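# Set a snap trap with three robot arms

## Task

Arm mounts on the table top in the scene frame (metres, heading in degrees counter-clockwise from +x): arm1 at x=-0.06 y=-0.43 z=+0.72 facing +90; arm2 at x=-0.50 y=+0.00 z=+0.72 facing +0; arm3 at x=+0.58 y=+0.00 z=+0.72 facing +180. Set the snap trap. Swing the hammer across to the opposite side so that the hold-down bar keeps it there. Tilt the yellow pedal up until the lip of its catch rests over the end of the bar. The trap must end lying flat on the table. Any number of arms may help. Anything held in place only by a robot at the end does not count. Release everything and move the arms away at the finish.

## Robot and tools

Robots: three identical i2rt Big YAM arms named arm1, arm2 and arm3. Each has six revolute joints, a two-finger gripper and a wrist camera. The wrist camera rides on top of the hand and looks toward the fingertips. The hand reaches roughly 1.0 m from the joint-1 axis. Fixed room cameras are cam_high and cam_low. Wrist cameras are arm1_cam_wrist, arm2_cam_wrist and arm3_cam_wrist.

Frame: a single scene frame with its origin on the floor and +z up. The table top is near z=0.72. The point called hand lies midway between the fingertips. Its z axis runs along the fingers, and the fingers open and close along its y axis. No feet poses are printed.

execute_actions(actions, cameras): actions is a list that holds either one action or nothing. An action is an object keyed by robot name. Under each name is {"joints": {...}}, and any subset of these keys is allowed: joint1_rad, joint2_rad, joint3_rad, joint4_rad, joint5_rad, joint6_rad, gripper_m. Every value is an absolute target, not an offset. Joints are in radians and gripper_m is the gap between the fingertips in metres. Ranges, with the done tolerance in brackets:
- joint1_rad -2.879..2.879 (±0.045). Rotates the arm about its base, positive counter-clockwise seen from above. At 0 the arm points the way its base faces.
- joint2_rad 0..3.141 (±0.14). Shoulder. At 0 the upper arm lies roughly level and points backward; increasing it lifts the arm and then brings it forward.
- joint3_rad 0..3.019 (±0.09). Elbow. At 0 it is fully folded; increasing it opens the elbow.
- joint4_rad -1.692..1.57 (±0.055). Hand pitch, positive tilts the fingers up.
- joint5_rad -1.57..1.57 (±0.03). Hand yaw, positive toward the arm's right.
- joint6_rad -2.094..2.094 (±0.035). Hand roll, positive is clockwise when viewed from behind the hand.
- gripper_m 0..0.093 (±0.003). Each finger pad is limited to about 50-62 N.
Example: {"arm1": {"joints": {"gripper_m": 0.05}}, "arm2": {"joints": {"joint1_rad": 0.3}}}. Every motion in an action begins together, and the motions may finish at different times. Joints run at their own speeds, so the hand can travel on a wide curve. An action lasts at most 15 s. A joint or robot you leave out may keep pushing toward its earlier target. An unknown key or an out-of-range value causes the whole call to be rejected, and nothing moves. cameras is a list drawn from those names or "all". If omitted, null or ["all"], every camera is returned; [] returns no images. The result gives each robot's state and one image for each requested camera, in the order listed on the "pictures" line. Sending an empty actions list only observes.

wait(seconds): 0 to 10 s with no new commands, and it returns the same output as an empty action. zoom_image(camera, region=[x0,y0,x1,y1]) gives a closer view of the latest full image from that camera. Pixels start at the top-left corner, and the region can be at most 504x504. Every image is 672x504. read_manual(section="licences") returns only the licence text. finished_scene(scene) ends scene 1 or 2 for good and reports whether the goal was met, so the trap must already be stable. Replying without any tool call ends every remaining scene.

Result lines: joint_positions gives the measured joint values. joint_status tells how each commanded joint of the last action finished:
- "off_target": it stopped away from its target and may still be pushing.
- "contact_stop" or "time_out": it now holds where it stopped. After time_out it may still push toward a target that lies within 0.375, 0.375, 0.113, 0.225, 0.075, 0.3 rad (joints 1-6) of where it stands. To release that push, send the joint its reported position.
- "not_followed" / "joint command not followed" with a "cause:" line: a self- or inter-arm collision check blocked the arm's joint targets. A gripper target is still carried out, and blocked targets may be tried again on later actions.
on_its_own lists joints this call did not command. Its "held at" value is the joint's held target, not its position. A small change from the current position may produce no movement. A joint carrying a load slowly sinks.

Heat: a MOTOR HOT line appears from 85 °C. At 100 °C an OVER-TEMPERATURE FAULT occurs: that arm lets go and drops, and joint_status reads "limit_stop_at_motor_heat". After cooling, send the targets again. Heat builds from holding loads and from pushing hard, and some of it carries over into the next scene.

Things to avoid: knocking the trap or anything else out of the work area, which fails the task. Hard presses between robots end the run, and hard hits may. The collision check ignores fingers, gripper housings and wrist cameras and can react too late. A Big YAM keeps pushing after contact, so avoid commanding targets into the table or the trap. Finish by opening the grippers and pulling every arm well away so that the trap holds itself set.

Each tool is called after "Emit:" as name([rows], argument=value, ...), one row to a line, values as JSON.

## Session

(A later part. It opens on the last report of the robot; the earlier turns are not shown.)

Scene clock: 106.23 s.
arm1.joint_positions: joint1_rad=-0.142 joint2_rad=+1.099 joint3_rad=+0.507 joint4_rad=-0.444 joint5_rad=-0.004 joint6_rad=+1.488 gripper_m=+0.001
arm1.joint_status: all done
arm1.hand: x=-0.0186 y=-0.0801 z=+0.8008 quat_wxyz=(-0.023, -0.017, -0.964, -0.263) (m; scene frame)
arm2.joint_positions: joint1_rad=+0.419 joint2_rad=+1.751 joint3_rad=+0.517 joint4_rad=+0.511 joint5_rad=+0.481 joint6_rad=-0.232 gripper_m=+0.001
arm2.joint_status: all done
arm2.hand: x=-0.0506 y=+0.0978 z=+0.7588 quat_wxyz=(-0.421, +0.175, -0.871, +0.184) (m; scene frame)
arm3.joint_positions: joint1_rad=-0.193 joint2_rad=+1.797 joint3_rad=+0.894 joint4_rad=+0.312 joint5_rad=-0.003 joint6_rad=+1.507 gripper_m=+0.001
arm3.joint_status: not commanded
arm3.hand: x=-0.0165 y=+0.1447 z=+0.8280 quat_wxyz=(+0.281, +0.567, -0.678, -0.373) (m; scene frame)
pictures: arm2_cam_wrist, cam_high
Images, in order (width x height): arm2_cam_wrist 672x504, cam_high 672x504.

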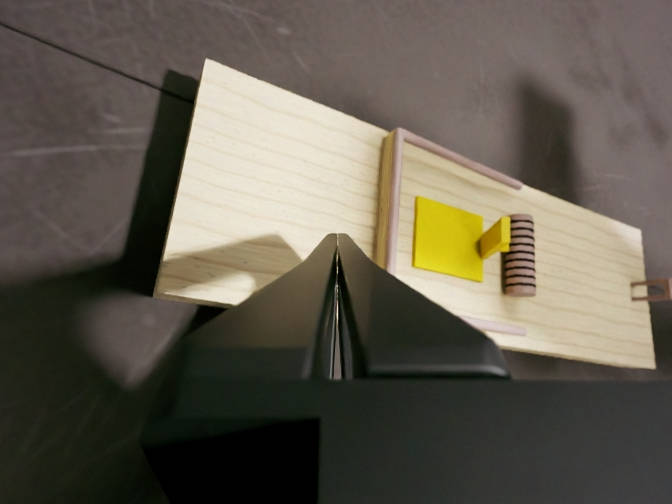

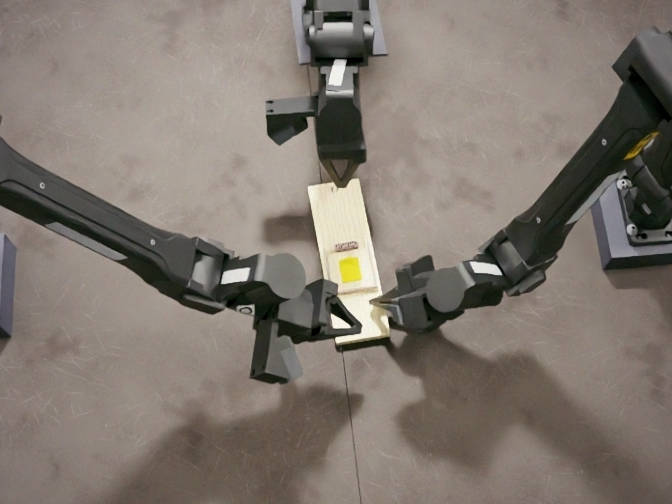

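Emit:
execute_actions([
  {"arm2":{"joints":{"joint1_rad":0.37,"joint2_rad":1.62,"gripper_m":0.025}},"arm1":{"joints":{"joint1_rad":-0.063,"joint3_rad":0.44,"joint4_rad":-0.44}},"arm3":{"joints":{"joint1_rad":-0.14}}},
], cameras=[])

Emit:
execute_actions([
  {"arm2":{"joints":{"joint2_rad":1.76}},"arm1":{"joints":{"joint2_rad":1.27}},"arm3":{"joints":{"joint2_rad":2.03}}},
])

Scene clock: 107.53 s.
arm1.joint_positions: joint1_rad=-0.066 joint2_rad=+1.099 joint3_rad=+0.440 joint4_rad=-0.444 joint5_rad=-0.002 joint6_rad=+1.488 gripper_m=+0.001
arm1.joint_status: all done
arm1.hand: x=-0.0464 y=-0.1073 z=+0.7724 quat_wxyz=(-0.012, +0.020, -0.973, -0.231) (m; scene frame)
arm2.joint_positions: joint1_rad=+0.375 joint2_rad=+1.620 joint3_rad=+0.517 joint4_rad=+0.511 joint5_rad=+0.481 joint6_rad=-0.232 gripper_m=+0.025
arm2.joint_status: all done
arm2.hand: x=-0.0324 y=+0.0831 z=+0.8165 quat_wxyz=(-0.473, +0.134, -0.851, +0.182) (m; scene frame)
arm3.joint_positions: joint1_rad=-0.137 joint2_rad=+1.797 joint3_rad=+0.894 joint4_rad=+0.312 joint5_rad=-0.002 joint6_rad=+1.507 gripper_m=+0.001
arm3.joint_status: all done
arm3.hand: x=-0.0237 y=+0.1110 z=+0.8284 quat_wxyz=(+0.292, +0.586, -0.662, -0.365) (m; scene frame)
pictures: none
No camera images: the call's "cameras" was empty. Leave "cameras" out to get every camera's image.

Scene clock: 108.43 s.
arm1.joint_positions: joint1_rad=-0.066 joint2_rad=+1.228 joint3_rad=+0.448 joint4_rad=-0.442 joint5_rad=-0.002 joint6_rad=+1.489 gripper_m=+0.001
arm1.joint_status: all done
arm1.hand: x=-0.0468 y=-0.1161 z=+0.7373 quat_wxyz=(-0.008, +0.020, -0.985, -0.173) (m; scene frame)
arm2.joint_positions: joint1_rad=+0.375 joint2_rad=+1.763 joint3_rad=+0.519 joint4_rad=+0.516 joint5_rad=+0.483 joint6_rad=-0.232 gripper_m=+0.025
arm2.joint_status: all done
arm2.hand: x=-0.0470 y=+0.0776 z=+0.7550 quat_wxyz=(-0.414, +0.156, -0.876, +0.194) (m; scene frame)
arm3.joint_positions: joint1_rad=-0.137 joint2_rad=+1.955 joint3_rad=+0.905 joint4_rad=+0.338 joint5_rad=-0.002 joint6_rad=+1.508 gripper_m=+0.001
arm3.joint_status: all done
arm3.hand: x=-0.0129 y=+0.1082 z=+0.7456 quat_wxyz=(+0.259, +0.604, -0.682, -0.323) (m; scene frame)
pictures: arm1_cam_wrist, arm2_cam_wrist, arm3_cam_wrist, cam_high, cam_low
Images, in order (width x height): arm1_cam_wrist 672x504, arm2_cam_wrist 672x504, arm3_cam_wrist 672x504, cam_high 672x504, cam_low 672x504.

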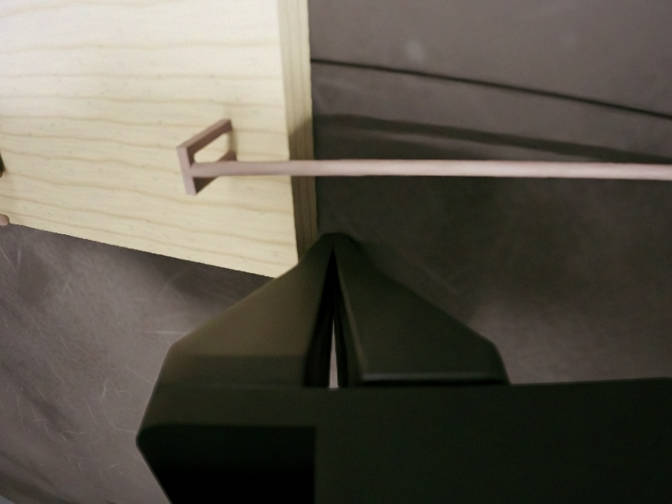

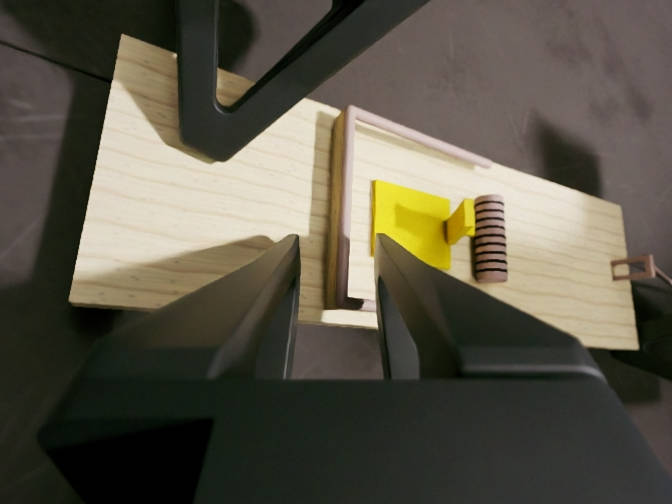

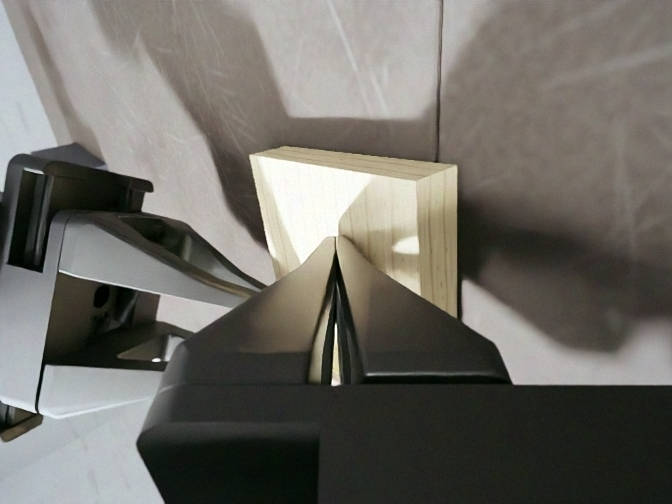

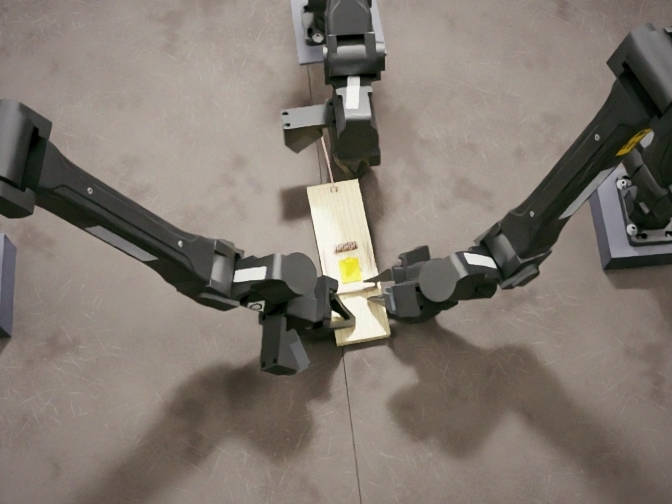

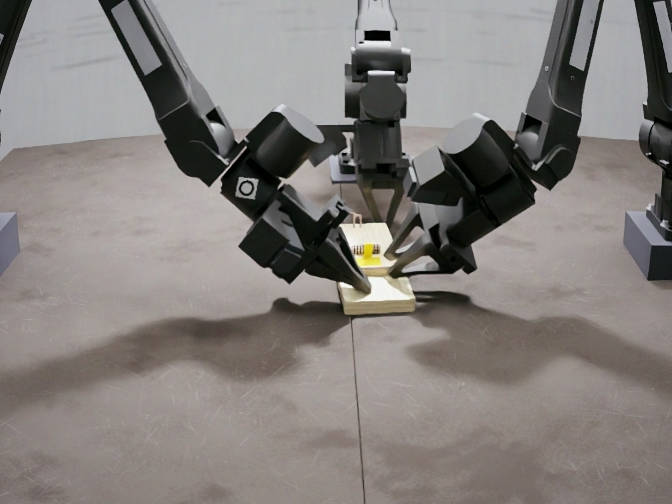

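Emit:
execute_actions([
  {"arm2":{"joints":{"joint2_rad":1.8,"joint3_rad":0.56}},"arm1":{"joints":{"joint1_rad":-0.085}}},
], cameras=[])

Emit:
execute_actions([
  {"arm2":{"joints":{"gripper_m":0}}},
], cameras=[])

Emit:
execute_actions([
  {"arm2":{"joints":{"joint1_rad":0.32,"joint2_rad":1.6,"joint3_rad":0.6,"joint4_rad":0.38}}},
], cameras=["arm2_cam_wrist"])

Emit:
execute_actions([
  {"arm2":{"joints":{"joint1_rad":0.22,"joint2_rad":1.52}}},
], cameras=["arm2_cam_wrist"])

Scene clock: 109.50 s.
arm1.joint_positions: joint1_rad=-0.068 joint2_rad=+1.228 joint3_rad=+0.448 joint4_rad=-0.442 joint5_rad=-0.006 joint6_rad=+1.489 gripper_m=+0.001
arm1.joint_status: all done
arm1.hand: x=-0.0466 y=-0.1161 z=+0.7373 quat_wxyz=(-0.007, +0.019, -0.985, -0.174) (m; scene frame)
arm2.joint_positions: joint1_rad=+0.375 joint2_rad=+1.778 joint3_rad=+0.539 joint4_rad=+0.516 joint5_rad=+0.485 joint6_rad=-0.232 gripper_m=+0.025
arm2.joint_status: all done
arm2.hand: x=-0.0396 y=+0.0800 z=+0.7544 quat_wxyz=(-0.416, +0.155, -0.875, +0.194) (m; scene frame)
arm3.joint_positions: joint1_rad=-0.137 joint2_rad=+1.955 joint3_rad=+0.905 joint4_rad=+0.338 joint5_rad=-0.002 joint6_rad=+1.508 gripper_m=+0.001
arm3.joint_status: not commanded
arm3.hand: x=-0.0129 y=+0.1082 z=+0.7456 quat_wxyz=(+0.259, +0.604, -0.682, -0.323) (m; scene frame)
pictures: none
No camera images: the call's "cameras" was empty. Leave "cameras" out to get every camera's image.

Scene clock: 110.00 s.
arm1.joint_positions: joint1_rad=-0.068 joint2_rad=+1.228 joint3_rad=+0.448 joint4_rad=-0.442 joint5_rad=-0.006 joint6_rad=+1.489 gripper_m=+0.001
arm1.joint_status: not commanded
arm1.hand: x=-0.0466 y=-0.1161 z=+0.7373 quat_wxyz=(-0.007, +0.019, -0.985, -0.174) (m; scene frame)
arm2.joint_positions: joint1_rad=+0.371 joint2_rad=+1.783 joint3_rad=+0.540 joint4_rad=+0.517 joint5_rad=+0.496 joint6_rad=-0.231 gripper_m=+0.003
arm2.joint_status: all done
arm2.hand: x=-0.0395 y=+0.0764 z=+0.7531 quat_wxyz=(-0.414, +0.151, -0.875, +0.200) (m; scene frame)
arm3.joint_positions: joint1_rad=-0.137 joint2_rad=+1.955 joint3_rad=+0.905 joint4_rad=+0.338 joint5_rad=-0.001 joint6_rad=+1.508 gripper_m=+0.001
arm3.joint_status: not commanded
arm3.hand: x=-0.0129 y=+0.1083 z=+0.7456 quat_wxyz=(+0.259, +0.604, -0.682, -0.323) (m; scene frame)
pictures: none
No camera images: the call's "cameras" was empty. Leave "cameras" out to get every camera's image.

Scene clock: 110.87 s.
arm1.joint_positions: joint1_rad=-0.068 joint2_rad=+1.228 joint3_rad=+0.448 joint4_rad=-0.442 joint5_rad=-0.006 joint6_rad=+1.489 gripper_m=+0.001
arm1.joint_status: not commanded
arm1.hand: x=-0.0466 y=-0.1161 z=+0.7373 quat_wxyz=(-0.007, +0.019, -0.985, -0.174) (m; scene frame)
arm2.joint_positions: joint1_rad=+0.347 joint2_rad=+1.669 joint3_rad=+0.555 joint4_rad=+0.349 joint5_rad=+0.448 joint6_rad=-0.231 gripper_m=+0.003
arm2.joint_status: all done
arm2.hand: x=-0.0392 y=+0.0722 z=+0.7774 quat_wxyz=(-0.396, +0.157, -0.885, +0.186) (m; scene frame)
arm3.joint_positions: joint1_rad=-0.132 joint2_rad=+1.953 joint3_rad=+0.917 joint4_rad=+0.344 joint5_rad=-0.009 joint6_rad=+1.508 gripper_m=+0.001
arm3.joint_status: not commanded
arm3.hand: x=-0.0210 y=+0.1057 z=+0.7528 quat_wxyz=(+0.268, +0.603, -0.676, -0.328) (m; scene frame)
pictures: arm2_cam_wrist
Images, in order (width x height): arm2_cam_wrist 672x504.

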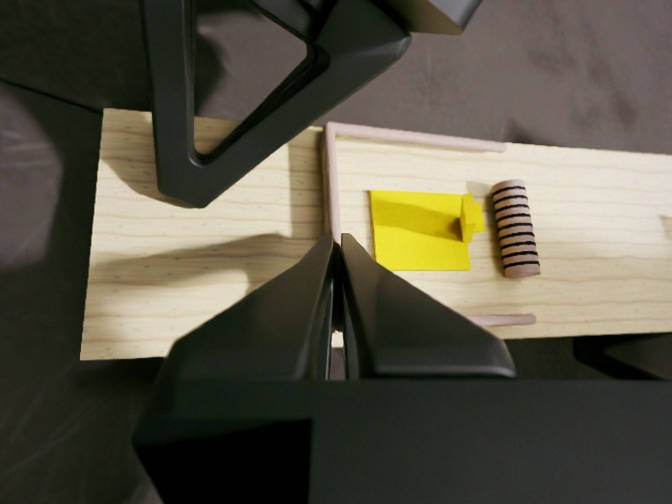

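Scene clock: 112.70 s.
arm1.joint_positions: joint1_rad=-0.070 joint2_rad=+1.228 joint3_rad=+0.448 joint4_rad=-0.442 joint5_rad=-0.008 joint6_rad=+1.505 gripper_m=+0.001
arm1.joint_status: not commanded
arm1.hand: x=-0.0464 y=-0.1161 z=+0.7374 quat_wxyz=(-0.004, +0.010, -0.985, -0.174) (m; scene frame)
arm2.joint_positions: joint1_rad=+0.305 joint2_rad=+1.551 joint3_rad=+0.547 joint4_rad=+0.346 joint5_rad=+0.419 joint6_rad=-0.231 gripper_m=+0.003
arm2.joint_status: joint1_rad time_out (moved -0.041 of -0.127); the others done
arm2.on_its_own: joint1_rad reads +0.305 and still pushes toward +0.220 since a time_out
arm2.hand: x=-0.0288 y=+0.0600 z=+0.8251 quat_wxyz=(-0.440, +0.129, -0.871, +0.175) (m; scene frame)
arm3.joint_positions: joint1_rad=-0.135 joint2_rad=+1.954 joint3_rad=+0.917 joint4_rad=+0.344 joint5_rad=-0.001 joint6_rad=+1.508 gripper_m=+0.001
arm3.joint_status: not commanded
arm3.hand: x=-0.0200 y=+0.1090 z=+0.7518 quat_wxyz=(+0.264, +0.601, -0.678, -0.329) (m; scene frame)
pictures: arm2_cam_wrist
Images, in order (width x height): arm2_cam_wrist 672x504.

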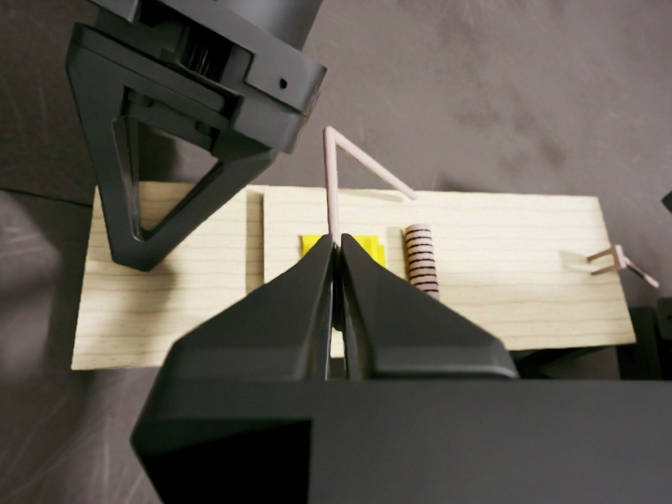

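Emit:
execute_actions([
  {"arm2":{"joints":{"joint1_rad":0.1,"joint2_rad":1.57,"joint3_rad":0.56}},"arm3":{"joints":{"joint2_rad":2.08}}},
], cameras=["arm2_cam_wrist","cam_high","cam_low"])

Scene clock: 114.97 s.
arm1.joint_positions: joint1_rad=-0.077 joint2_rad=+1.222 joint3_rad=+0.446 joint4_rad=-0.446 joint5_rad=-0.009 joint6_rad=+1.534 gripper_m=+0.001
arm1.joint_status: not commanded
arm1.hand: x=-0.0445 y=-0.1176 z=+0.7379 quat_wxyz=(-0.002, -0.007, -0.985, -0.174) (m; scene frame)
arm2.joint_positions: joint1_rad=+0.278 joint2_rad=+1.558 joint3_rad=+0.544 joint4_rad=+0.357 joint5_rad=+0.370 joint6_rad=-0.227 gripper_m=+0.003
arm2.joint_status: joint1_rad time_out (moved -0.027 of -0.205); the others done
arm2.on_its_own: joint1_rad reads +0.278 and still pushes toward +0.100 since a time_out
arm2.hand: x=-0.0272 y=+0.0551 z=+0.8207 quat_wxyz=(-0.440, +0.127, -0.875, +0.159) (m; scene frame)
arm3.joint_positions: joint1_rad=-0.135 joint2_rad=+1.960 joint3_rad=+0.917 joint4_rad=+0.345 joint5_rad=-0.001 joint6_rad=+1.508 gripper_m=+0.001
arm3.joint_status: all done
arm3.hand: x=-0.0193 y=+0.1088 z=+0.7487 quat_wxyz=(+0.263, +0.602, -0.679, -0.328) (m; scene frame)
pictures: arm2_cam_wrist, cam_high, cam_low
Images, in order (width x height): arm2_cam_wrist 672x504, cam_high 672x504, cam_low 672x504.

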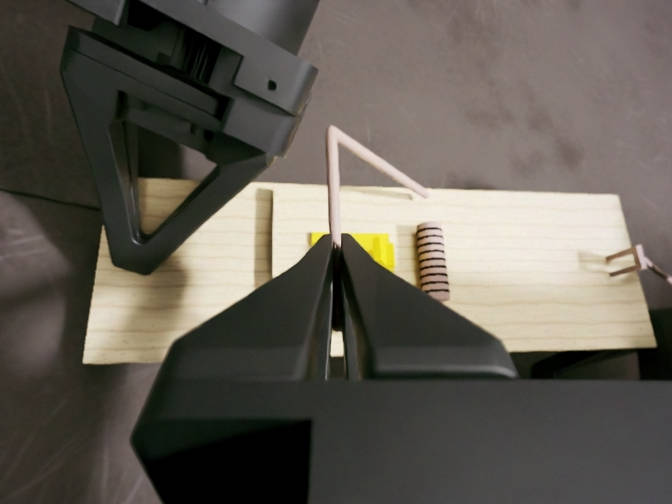

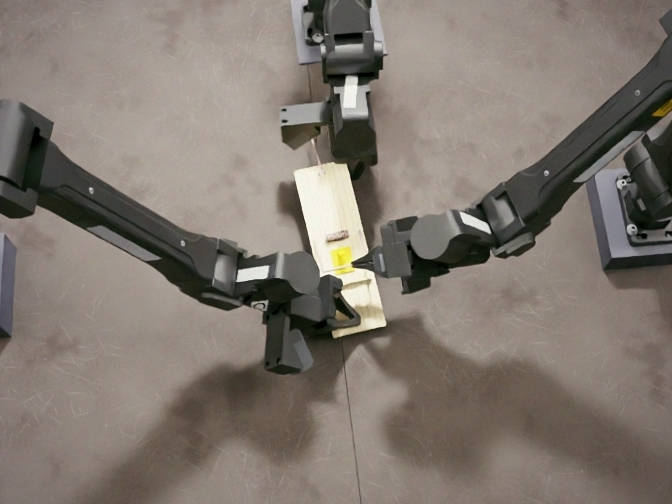

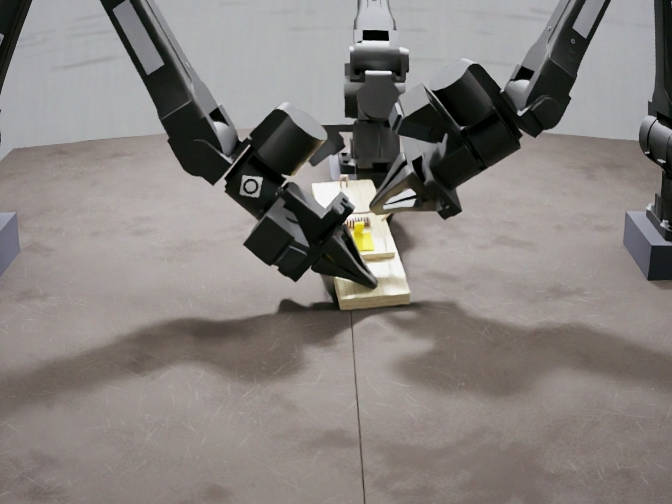

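Emit:
execute_actions([
  {"arm2":{"joints":{"joint1_rad":0.27}},"arm1":{"joints":{"joint2_rad":0.9,"joint4_rad":-0.6}}},
], cameras=[])

Emit:
execute_actions([
  {"arm1":{"joints":{"joint1_rad":-0.13,"joint3_rad":0.51,"joint4_rad":-0.44}}},
], cameras=["arm1_cam_wrist","cam_high","cam_low"])

Scene clock: 116.33 s.
arm1.joint_positions: joint1_rad=-0.080 joint2_rad=+0.895 joint3_rad=+0.427 joint4_rad=-0.601 joint5_rad=-0.004 joint6_rad=+1.519 gripper_m=+0.001
arm1.joint_status: all done
arm1.hand: x=-0.0434 y=-0.1334 z=+0.8075 quat_wxyz=(-0.010, -0.002, -0.969, -0.248) (m; scene frame)
arm2.joint_positions: joint1_rad=+0.276 joint2_rad=+1.597 joint3_rad=+0.536 joint4_rad=+0.357 joint5_rad=+0.473 joint6_rad=-0.227 gripper_m=+0.002
arm2.joint_status: all done
arm2.hand: x=-0.0359 y=+0.0351 z=+0.8047 quat_wxyz=(-0.415, +0.109, -0.879, +0.207) (m; scene frame)
arm3.joint_positions: joint1_rad=-0.143 joint2_rad=+1.999 joint3_rad=+0.927 joint4_rad=+0.348 joint5_rad=+0.001 joint6_rad=+1.508 gripper_m=+0.001
arm3.joint_status: not commanded
arm3.hand: x=-0.0167 y=+0.1134 z=+0.7297 quat_wxyz=(+0.254, +0.602, -0.686, -0.320) (m; scene frame)
pictures: none
No camera images: the call's "cameras" was empty. Leave "cameras" out to get every camera's image.

Scene clock: 117.17 s.
arm1.joint_positions: joint1_rad=-0.119 joint2_rad=+0.891 joint3_rad=+0.433 joint4_rad=-0.494 joint5_rad=-0.004 joint6_rad=+1.513 gripper_m=+0.001
arm1.joint_status: all done
arm1.hand: x=-0.0294 y=-0.1096 z=+0.8255 quat_wxyz=(-0.020, -0.018, -0.952, -0.304) (m; scene frame)
arm2.joint_positions: joint1_rad=+0.284 joint2_rad=+1.597 joint3_rad=+0.536 joint4_rad=+0.357 joint5_rad=+0.453 joint6_rad=-0.228 gripper_m=+0.002
arm2.joint_status: not commanded
arm2.hand: x=-0.0358 y=+0.0421 z=+0.8037 quat_wxyz=(-0.417, +0.117, -0.880, +0.197) (m; scene frame)
arm3.joint_positions: joint1_rad=-0.145 joint2_rad=+1.999 joint3_rad=+0.927 joint4_rad=+0.348 joint5_rad=+0.001 joint6_rad=+1.503 gripper_m=+0.001
arm3.joint_status: not commanded
arm3.hand: x=-0.0166 y=+0.1142 z=+0.7297 quat_wxyz=(+0.252, +0.604, -0.685, -0.321) (m; scene frame)
pictures: arm1_cam_wrist, cam_high, cam_low
Images, in order (width x height): arm1_cam_wrist 672x504, cam_high 672x504, cam_low 672x504.

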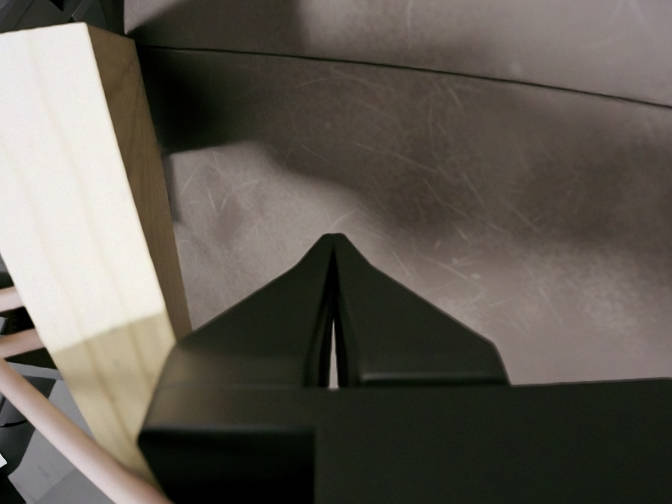

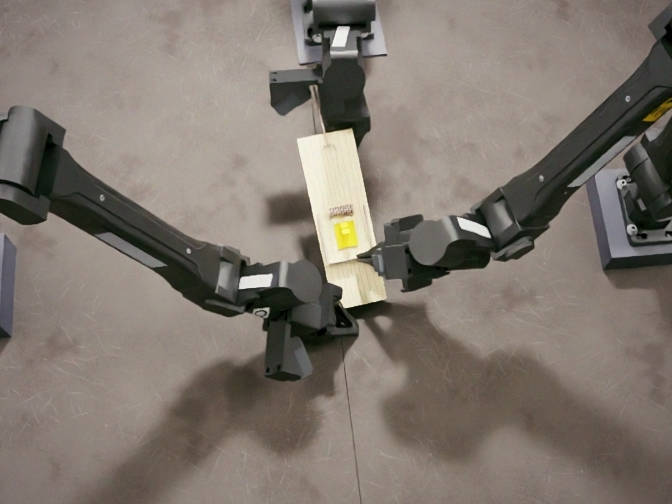

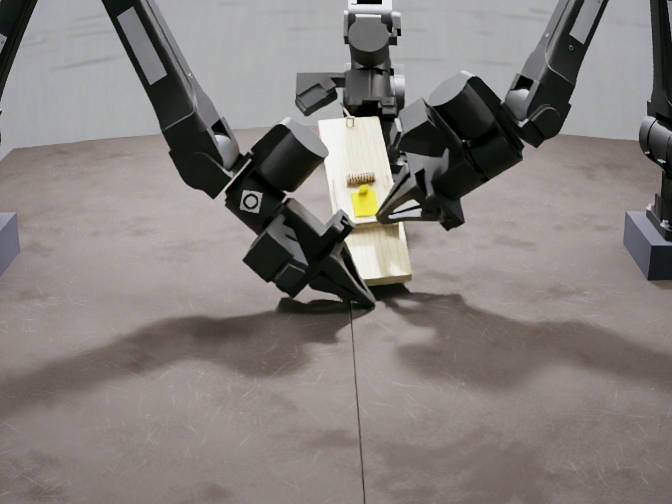

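Emit:
execute_actions([
  {"arm2":{"joints":{"joint1_rad":0.4}},"arm1":{"joints":{"joint2_rad":1.0,"joint3_rad":0.3,"joint4_rad":-0.7}},"arm3":{"joints":{"joint2_rad":1.5}}},
], cameras=[])

Emit:
execute_actions([
  {"arm2":{"joints":{"joint2_rad":1.76,"joint4_rad":0.5}}},
], cameras=["arm2_cam_wrist","cam_high","cam_low"])

Scene clock: 118.80 s.
arm1.joint_positions: joint1_rad=-0.121 joint2_rad=+0.985 joint3_rad=+0.321 joint4_rad=-0.663 joint5_rad=-0.003 joint6_rad=+1.511 gripper_m=+0.001
arm1.joint_status: all done
arm1.hand: x=-0.0381 y=-0.2021 z=+0.7364 quat_wxyz=(-0.006, -0.018, -0.992, -0.121) (m; scene frame)
arm2.joint_positions: joint1_rad=+0.397 joint2_rad=+1.590 joint3_rad=+0.534 joint4_rad=+0.357 joint5_rad=+0.478 joint6_rad=-0.230 gripper_m=+0.002
arm2.joint_status: all done
arm2.hand: x=-0.0438 y=+0.0902 z=+0.8074 quat_wxyz=(-0.429, +0.162, -0.870, +0.184) (m; scene frame)
arm3.joint_positions: joint1_rad=-0.136 joint2_rad=+1.481 joint3_rad=+0.883 joint4_rad=+0.305 joint5_rad=+0.002 joint6_rad=+1.502 gripper_m=+0.001
arm3.joint_status: all done
arm3.hand: x=-0.0175 y=+0.1118 z=+1.0089 quat_wxyz=(+0.367, +0.534, -0.602, -0.467) (m; scene frame)
pictures: none
No camera images: the call's "cameras" was empty. Leave "cameras" out to get every camera's image.

Scene clock: 119.60 s.
arm1.joint_positions: joint1_rad=-0.121 joint2_rad=+0.985 joint3_rad=+0.321 joint4_rad=-0.663 joint5_rad=-0.003 joint6_rad=+1.511 gripper_m=+0.001
arm1.joint_status: not commanded
arm1.hand: x=-0.0381 y=-0.2021 z=+0.7364 quat_wxyz=(-0.006, -0.018, -0.992, -0.121) (m; scene frame)
arm2.joint_positions: joint1_rad=+0.398 joint2_rad=+1.761 joint3_rad=+0.538 joint4_rad=+0.482 joint5_rad=+0.483 joint6_rad=-0.230 gripper_m=+0.002
arm2.joint_status: all done
arm2.hand: x=-0.0443 y=+0.0898 z=+0.7558 quat_wxyz=(-0.411, +0.168, -0.876, +0.190) (m; scene frame)
arm3.joint_positions: joint1_rad=-0.136 joint2_rad=+1.481 joint3_rad=+0.883 joint4_rad=+0.305 joint5_rad=+0.002 joint6_rad=+1.502 gripper_m=+0.001
arm3.joint_status: not commanded
arm3.hand: x=-0.0175 y=+0.1118 z=+1.0089 quat_wxyz=(+0.367, +0.534, -0.602, -0.467) (m; scene frame)
pictures: arm2_cam_wrist, cam_high, cam_low
Images, in order (width x height): arm2_cam_wrist 672x504, cam_high 672x504, cam_low 672x504.

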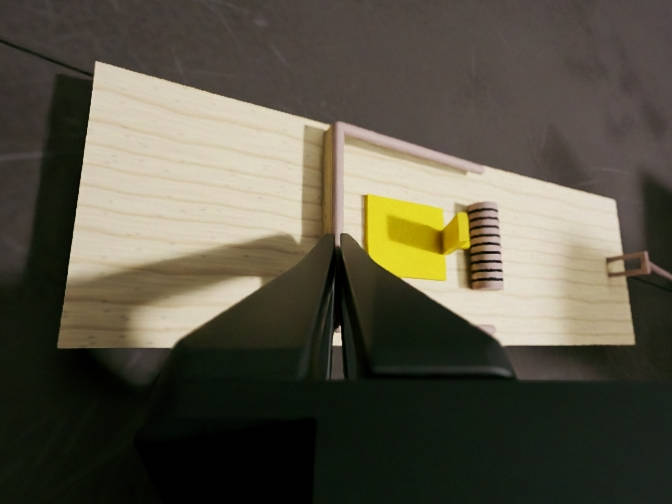

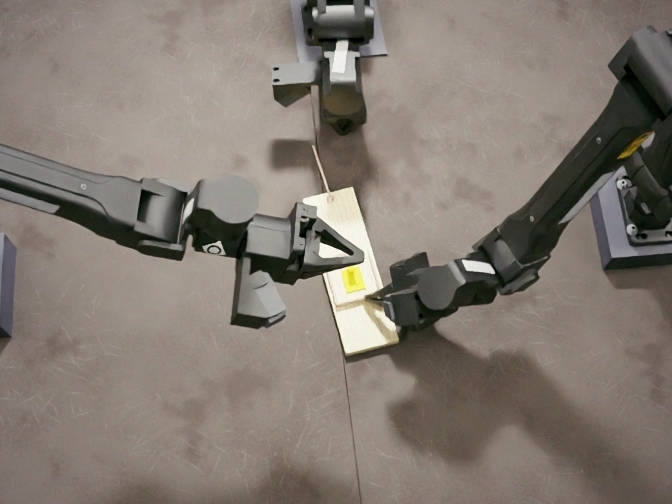

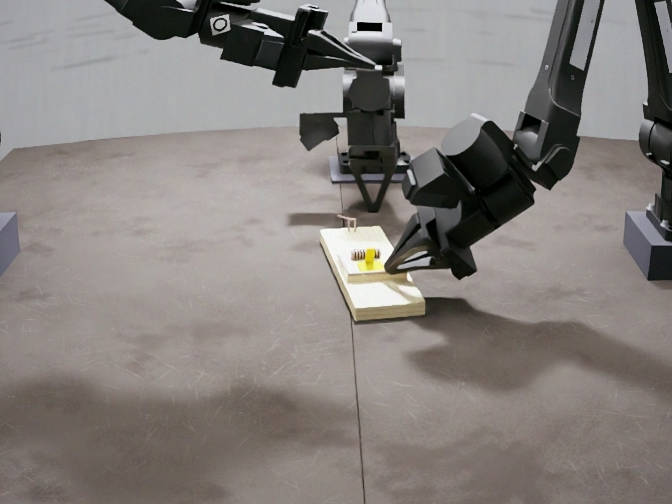

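Emit:
execute_actions([
  {"arm1":{"joints":{"joint1_rad":-0.145,"joint2_rad":1.15,"joint3_rad":0.6,"joint4_rad":-0.52,"joint6_rad":0.1,"gripper_m":0.035}},"arm3":{"joints":{"joint1_rad":-0.17,"joint2_rad":2.05,"joint3_rad":0.93}}},
], cameras=[])

Emit:
execute_actions([
  {"arm1":{"joints":{"joint2_rad":1.25}}},
], cameras=["arm1_cam_wrist","cam_high","cam_low"])

Scene clock: 122.03 s.
arm1.joint_positions: joint1_rad=-0.136 joint2_rad=+1.158 joint3_rad=+0.569 joint4_rad=-0.533 joint5_rad=-0.004 joint6_rad=+0.117 gripper_m=+0.035
arm1.joint_status: all done
arm1.hand: x=-0.0202 y=-0.0760 z=+0.7976 quat_wxyz=(-0.154, +0.606, -0.764, -0.160) (m; scene frame)
arm2.joint_positions: joint1_rad=+0.398 joint2_rad=+1.761 joint3_rad=+0.538 joint4_rad=+0.483 joint5_rad=+0.481 joint6_rad=-0.230 gripper_m=+0.002
arm2.joint_status: not commanded
arm2.hand: x=-0.0441 y=+0.0902 z=+0.7558 quat_wxyz=(-0.411, +0.168, -0.876, +0.189) (m; scene frame)
arm3.joint_positions: joint1_rad=-0.168 joint2_rad=+1.964 joint3_rad=+0.921 joint4_rad=+0.335 joint5_rad=+0.001 joint6_rad=+1.505 gripper_m=+0.001
arm3.joint_status: all done
arm3.hand: x=-0.0150 y=+0.1285 z=+0.7456 quat_wxyz=(+0.253, +0.593, -0.690, -0.329) (m; scene frame)
pictures: none
No camera images: the call's "cameras" was empty. Leave "cameras" out to get every camera's image.

Scene clock: 122.77 s.
arm1.joint_positions: joint1_rad=-0.136 joint2_rad=+1.252 joint3_rad=+0.569 joint4_rad=-0.533 joint5_rad=-0.004 joint6_rad=+0.117 gripper_m=+0.035
arm1.joint_status: all done
arm1.hand: x=-0.0211 y=-0.0831 z=+0.7665 quat_wxyz=(-0.122, +0.612, -0.771, -0.127) (m; scene frame)
arm2.joint_positions: joint1_rad=+0.398 joint2_rad=+1.761 joint3_rad=+0.538 joint4_rad=+0.483 joint5_rad=+0.481 joint6_rad=-0.230 gripper_m=+0.002
arm2.joint_status: not commanded
arm2.hand: x=-0.0441 y=+0.0902 z=+0.7558 quat_wxyz=(-0.411, +0.168, -0.876, +0.189) (m; scene frame)
arm3.joint_positions: joint1_rad=-0.168 joint2_rad=+1.964 joint3_rad=+0.921 joint4_rad=+0.335 joint5_rad=+0.001 joint6_rad=+1.505 gripper_m=+0.001
arm3.joint_status: not commanded
arm3.hand: x=-0.0150 y=+0.1285 z=+0.7456 quat_wxyz=(+0.253, +0.593, -0.690, -0.329) (m; scene frame)
pictures: arm1_cam_wrist, cam_high, cam_low
Images, in order (width x height): arm1_cam_wrist 672x504, cam_high 672x504, cam_low 672x504.

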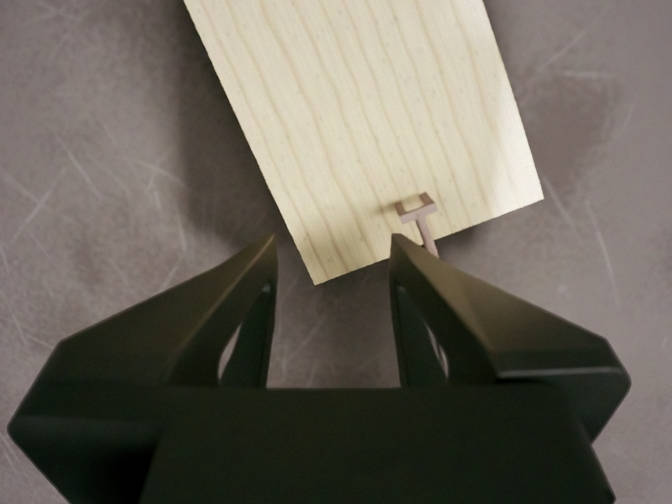

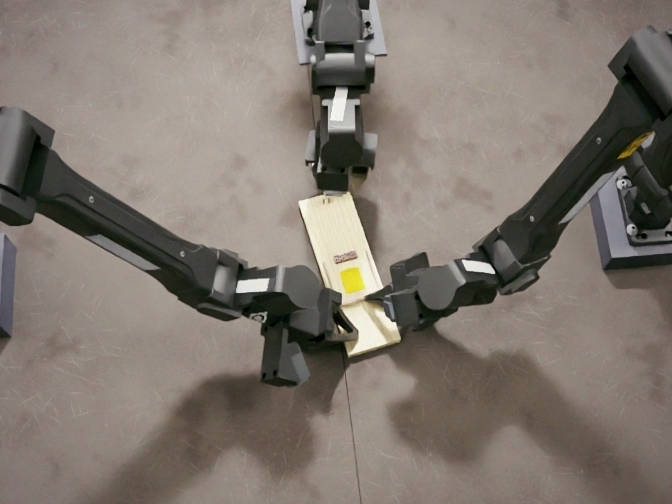

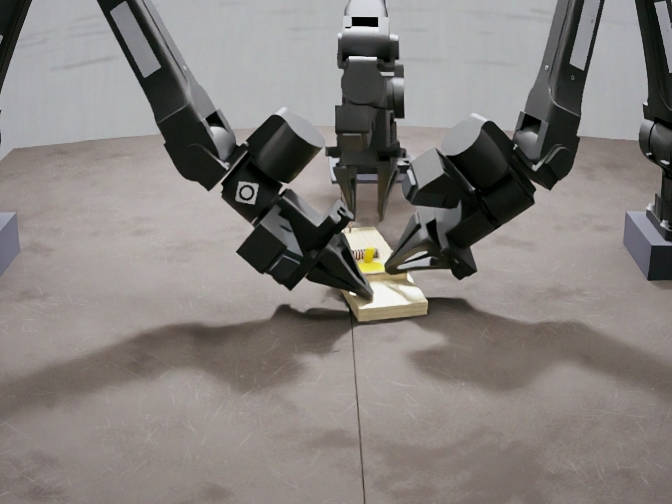

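Emit:
execute_actions([
  {"arm1":{"joints":{"joint1_rad":-0.21,"joint2_rad":1.22,"joint4_rad":-0.44,"joint6_rad":-0.2}}},
], cameras=[])

Emit:
execute_actions([
  {"arm1":{"joints":{"joint2_rad":1.3}}},
], cameras=["arm1_cam_wrist"])

Scene clock: 124.27 s.
arm1.joint_positions: joint1_rad=-0.208 joint2_rad=+1.234 joint3_rad=+0.569 joint4_rad=-0.464 joint5_rad=-0.002 joint6_rad=-0.183 gripper_m=+0.035
arm1.joint_status: all done
arm1.hand: x=+0.0071 y=-0.0698 z=+0.7793 quat_wxyz=(-0.179, +0.690, -0.690, -0.126) (m; scene frame)
arm2.joint_positions: joint1_rad=+0.398 joint2_rad=+1.761 joint3_rad=+0.538 joint4_rad=+0.483 joint5_rad=+0.480 joint6_rad=-0.230 gripper_m=+0.002
arm2.joint_status: not commanded
arm2.hand: x=-0.0441 y=+0.0904 z=+0.7557 quat_wxyz=(-0.411, +0.168, -0.876, +0.188) (m; scene frame)
arm3.joint_positions: joint1_rad=-0.169 joint2_rad=+1.969 joint3_rad=+0.928 joint4_rad=+0.335 joint5_rad=+0.002 joint6_rad=+1.505 gripper_m=+0.001
arm3.joint_status: not commanded
arm3.hand: x=-0.0174 y=+0.1299 z=+0.7455 quat_wxyz=(+0.253, +0.592, -0.690, -0.330) (m; scene frame)
pictures: none
No camera images: the call's "cameras" was empty. Leave "cameras" out to get every camera's image.

Scene clock: 125.07 s.
arm1.joint_positions: joint1_rad=-0.208 joint2_rad=+1.298 joint3_rad=+0.569 joint4_rad=-0.462 joint5_rad=-0.002 joint6_rad=-0.184 gripper_m=+0.035
arm1.joint_status: all done
arm1.hand: x=+0.0061 y=-0.0750 z=+0.7575 quat_wxyz=(-0.154, +0.694, -0.694, -0.109) (m; scene frame)
arm2.joint_positions: joint1_rad=+0.398 joint2_rad=+1.761 joint3_rad=+0.538 joint4_rad=+0.483 joint5_rad=+0.480 joint6_rad=-0.230 gripper_m=+0.002
arm2.joint_status: not commanded
arm2.hand: x=-0.0441 y=+0.0904 z=+0.7557 quat_wxyz=(-0.411, +0.168, -0.876, +0.188) (m; scene frame)
arm3.joint_positions: joint1_rad=-0.169 joint2_rad=+1.969 joint3_rad=+0.928 joint4_rad=+0.335 joint5_rad=+0.002 joint6_rad=+1.505 gripper_m=+0.001
arm3.joint_status: not commanded
arm3.hand: x=-0.0174 y=+0.1299 z=+0.7455 quat_wxyz=(+0.253, +0.592, -0.690, -0.330) (m; scene frame)
pictures: arm1_cam_wrist
Images, in order (width x height): arm1_cam_wrist 672x504.

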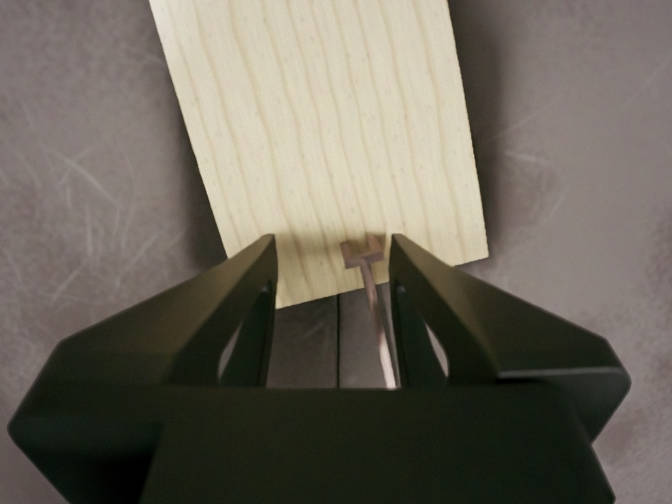

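Emit:
execute_actions([
  {"arm1":{"joints":{"joint1_rad":-0.235,"joint2_rad":1.36,"joint6_rad":-0.38,"gripper_m":0}}},
], cameras=["arm1_cam_wrist"])

Emit:
execute_actions([
  {"arm2":{"joints":{"joint1_rad":0.34,"joint2_rad":1.57,"joint3_rad":0.6,"joint4_rad":0.38}}},
], cameras=["arm2_cam_wrist"])

Emit:
execute_actions([
  {"arm2":{"joints":{"joint1_rad":0.2,"joint2_rad":1.53}}},
], cameras=["arm2_cam_wrist","cam_low"])

Scene clock: 127.40 s.
arm1.joint_positions: joint1_rad=-0.230 joint2_rad=+1.307 joint3_rad=+0.572 joint4_rad=-0.459 joint5_rad=-0.005 joint6_rad=-0.319 gripper_m=+0.009
arm1.joint_status: joint6_rad time_out (moved -0.135 of -0.196); gripper_m off_target (ended at +0.009, target +0.000); the others done
arm1.on_its_own: joint6_rad reads -0.319 and still pushes toward -0.380 since a time_out
arm1.hand: x=+0.0138 y=-0.0751 z=+0.7558 quat_wxyz=(-0.160, +0.733, -0.654, -0.097) (m; scene frame)
arm2.joint_positions: joint1_rad=+0.399 joint2_rad=+1.761 joint3_rad=+0.538 joint4_rad=+0.483 joint5_rad=+0.478 joint6_rad=-0.230 gripper_m=+0.002
arm2.joint_status: not commanded
arm2.hand: x=-0.0441 y=+0.0910 z=+0.7557 quat_wxyz=(-0.411, +0.169, -0.876, +0.188) (m; scene frame)
arm3.joint_positions: joint1_rad=-0.170 joint2_rad=+1.969 joint3_rad=+0.929 joint4_rad=+0.335 joint5_rad=+0.003 joint6_rad=+1.505 gripper_m=+0.001
arm3.joint_status: not commanded
arm3.hand: x=-0.0175 y=+0.1304 z=+0.7457 quat_wxyz=(+0.253, +0.592, -0.690, -0.331) (m; scene frame)
pictures: arm1_cam_wrist
Images, in order (width x height): arm1_cam_wrist 672x504.

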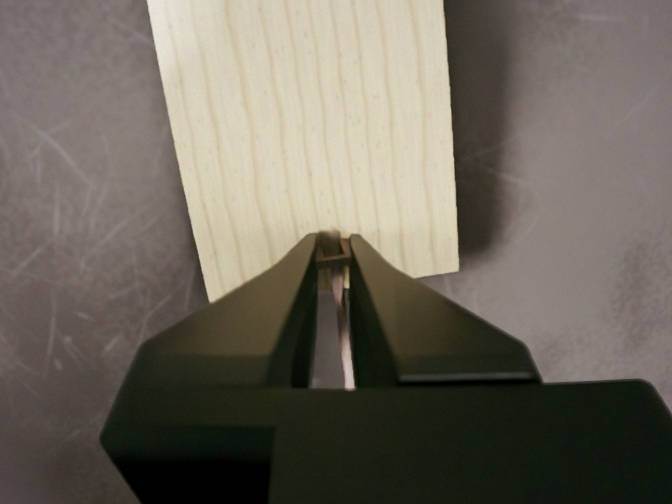

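not run: a stop came earlier in this reply.

not run: a stop came earlier in this reply.

Gripped.

Emit:
execute_actions([
  {"arm2":{"joints":{"joint1_rad":0.35,"joint2_rad":1.57,"joint3_rad":0.6,"joint4_rad":0.38}}},
], cameras=["arm2_cam_wrist"])

Emit:
execute_actions([
  {"arm2":{"joints":{"joint1_rad":0.2,"joint2_rad":1.53,"joint5_rad":0.56}}},
], cameras=["arm2_cam_wrist","cam_low"])

Scene clock: 128.47 s.
arm1.joint_positions: joint1_rad=-0.235 joint2_rad=+1.312 joint3_rad=+0.576 joint4_rad=-0.459 joint5_rad=-0.005 joint6_rad=-0.326 gripper_m=+0.009
arm1.joint_status: not commanded
arm1.on_its_own: joint6_rad reads -0.326 and still pushes toward -0.380 since a time_out
arm1.hand: x=+0.0157 y=-0.0739 z=+0.7558 quat_wxyz=(-0.160, +0.734, -0.653, -0.096) (m; scene frame)
arm2.joint_positions: joint1_rad=+0.371 joint2_rad=+1.626 joint3_rad=+0.546 joint4_rad=+0.348 joint5_rad=+0.460 joint6_rad=-0.230 gripper_m=+0.002
arm2.joint_status: all done
arm2.hand: x=-0.0407 y=+0.0814 z=+0.7935 quat_wxyz=(-0.412, +0.159, -0.878, +0.184) (m; scene frame)
arm3.joint_positions: joint1_rad=-0.170 joint2_rad=+1.973 joint3_rad=+0.936 joint4_rad=+0.335 joint5_rad=+0.002 joint6_rad=+1.505 gripper_m=+0.001
arm3.joint_status: not commanded
arm3.hand: x=-0.0201 y=+0.1309 z=+0.7458 quat_wxyz=(+0.254, +0.591, -0.690, -0.332) (m; scene frame)
pictures: arm2_cam_wrist
Images, in order (width x height): arm2_cam_wrist 672x504.

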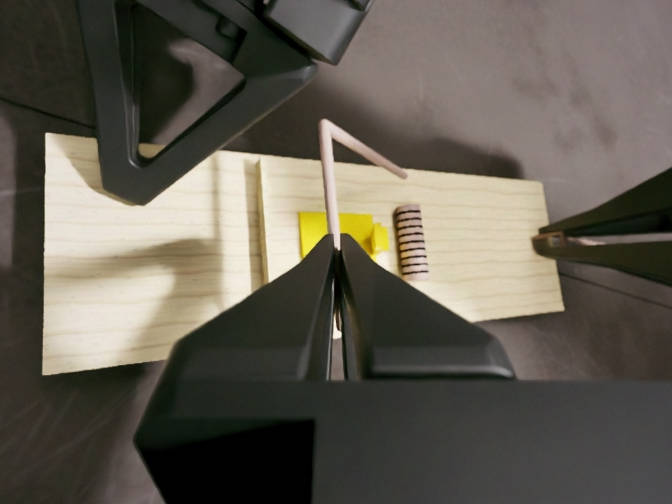

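Scene clock: 129.43 s.
arm1.joint_positions: joint1_rad=-0.241 joint2_rad=+1.313 joint3_rad=+0.577 joint4_rad=-0.458 joint5_rad=-0.002 joint6_rad=-0.329 gripper_m=+0.009
arm1.joint_status: not commanded
arm1.on_its_own: joint6_rad reads -0.329 and still pushes toward -0.380 since a time_out
arm1.hand: x=+0.0187 y=-0.0739 z=+0.7559 quat_wxyz=(-0.162, +0.732, -0.655, -0.094) (m; scene frame)
arm2.joint_positions: joint1_rad=+0.188 joint2_rad=+1.536 joint3_rad=+0.572 joint4_rad=+0.363 joint5_rad=+0.557 joint6_rad=-0.230 gripper_m=+0.001
arm2.joint_status: all done
arm2.hand: x=-0.0166 y=-0.0156 z=+0.8507 quat_wxyz=(-0.443, +0.036, -0.858, +0.257) (m; scene frame)
arm3.joint_positions: joint1_rad=-0.170 joint2_rad=+1.973 joint3_rad=+0.936 joint4_rad=+0.335 joint5_rad=-0.001 joint6_rad=+1.505 gripper_m=+0.001
arm3.joint_status: not commanded
arm3.hand: x=-0.0204 y=+0.1305 z=+0.7458 quat_wxyz=(+0.255, +0.592, -0.689, -0.331) (m; scene frame)
pictures: arm2_cam_wrist, cam_low
Images, in order (width x height): arm2_cam_wrist 672x504, cam_low 672x504.

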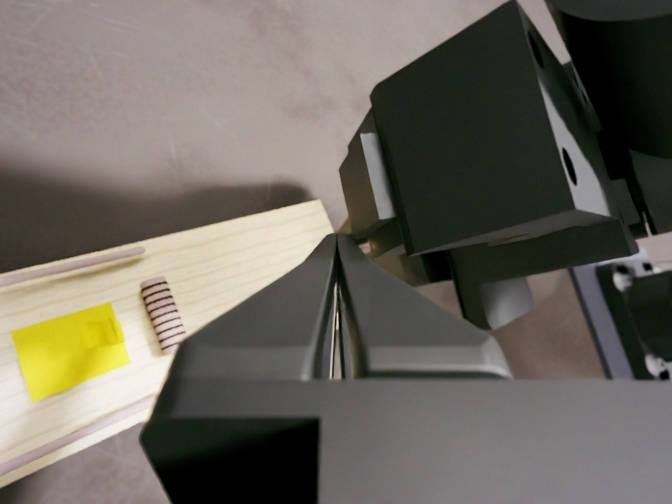

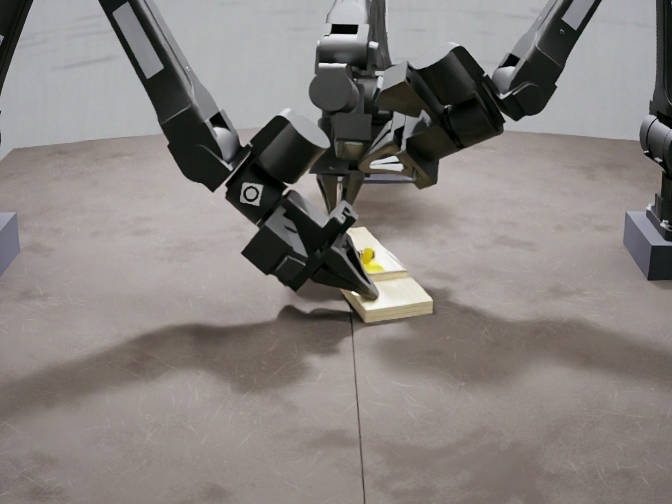

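Emit:
execute_actions([
  {"arm2":{"joints":{"joint1_rad":0.365,"joint2_rad":1.66,"joint3_rad":0.55,"joint4_rad":0.5,"joint5_rad":0.38,"gripper_m":0.025}}},
], cameras=[])

Emit:
execute_actions([
  {"arm2":{"joints":{"joint2_rad":1.78}}},
], cameras=["arm2_cam_wrist"])

Scene clock: 130.57 s.
arm1.joint_positions: joint1_rad=-0.241 joint2_rad=+1.313 joint3_rad=+0.577 joint4_rad=-0.458 joint5_rad=-0.002 joint6_rad=-0.330 gripper_m=+0.009
arm1.joint_status: not commanded
arm1.on_its_own: joint6_rad reads -0.330 and still pushes toward -0.380 since a time_out
arm1.hand: x=+0.0187 y=-0.0739 z=+0.7559 quat_wxyz=(-0.162, +0.733, -0.654, -0.094) (m; scene frame)
arm2.joint_positions: joint1_rad=+0.371 joint2_rad=+1.671 joint3_rad=+0.542 joint4_rad=+0.478 joint5_rad=+0.380 joint6_rad=-0.230 gripper_m=+0.025
arm2.joint_status: all done
arm2.hand: x=-0.0298 y=+0.0985 z=+0.7916 quat_wxyz=(-0.449, +0.165, -0.866, +0.144) (m; scene frame)
arm3.joint_positions: joint1_rad=-0.170 joint2_rad=+1.973 joint3_rad=+0.936 joint4_rad=+0.335 joint5_rad=-0.001 joint6_rad=+1.505 gripper_m=+0.001
arm3.joint_status: not commanded
arm3.hand: x=-0.0204 y=+0.1305 z=+0.7458 quat_wxyz=(+0.255, +0.592, -0.689, -0.331) (m; scene frame)
pictures: none
No camera images: the call's "cameras" was empty. Leave "cameras" out to get every camera's image.

Scene clock: 131.30 s.
arm1.joint_positions: joint1_rad=-0.241 joint2_rad=+1.313 joint3_rad=+0.577 joint4_rad=-0.458 joint5_rad=-0.002 joint6_rad=-0.330 gripper_m=+0.009
arm1.joint_status: not commanded
arm1.on_its_own: joint6_rad reads -0.330 and still pushes toward -0.380 since a time_out
arm1.hand: x=+0.0187 y=-0.0739 z=+0.7559 quat_wxyz=(-0.162, +0.733, -0.654, -0.094) (m; scene frame)
arm2.joint_positions: joint1_rad=+0.371 joint2_rad=+1.765 joint3_rad=+0.544 joint4_rad=+0.498 joint5_rad=+0.384 joint6_rad=-0.229 gripper_m=+0.025
arm2.joint_status: all done
arm2.hand: x=-0.0373 y=+0.0953 z=+0.7538 quat_wxyz=(-0.418, +0.174, -0.879, +0.149) (m; scene frame)
arm3.joint_positions: joint1_rad=-0.170 joint2_rad=+1.973 joint3_rad=+0.936 joint4_rad=+0.335 joint5_rad=+0.000 joint6_rad=+1.505 gripper_m=+0.001
arm3.joint_status: not commanded
arm3.hand: x=-0.0204 y=+0.1305 z=+0.7458 quat_wxyz=(+0.255, +0.592, -0.689, -0.331) (m; scene frame)
pictures: arm2_cam_wrist
Images, in order (width x height): arm2_cam_wrist 672x504.

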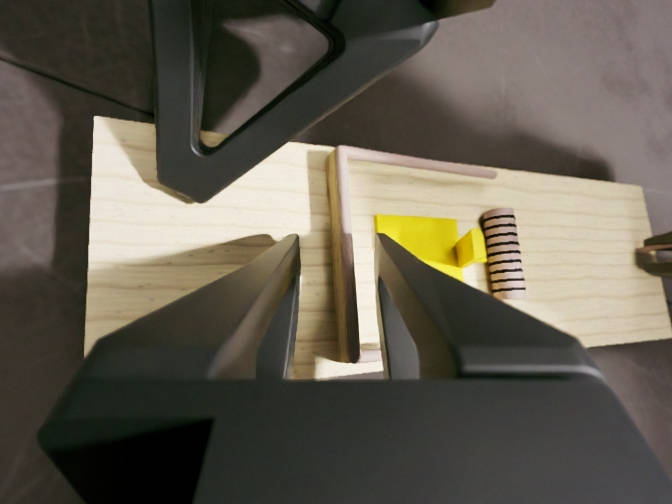

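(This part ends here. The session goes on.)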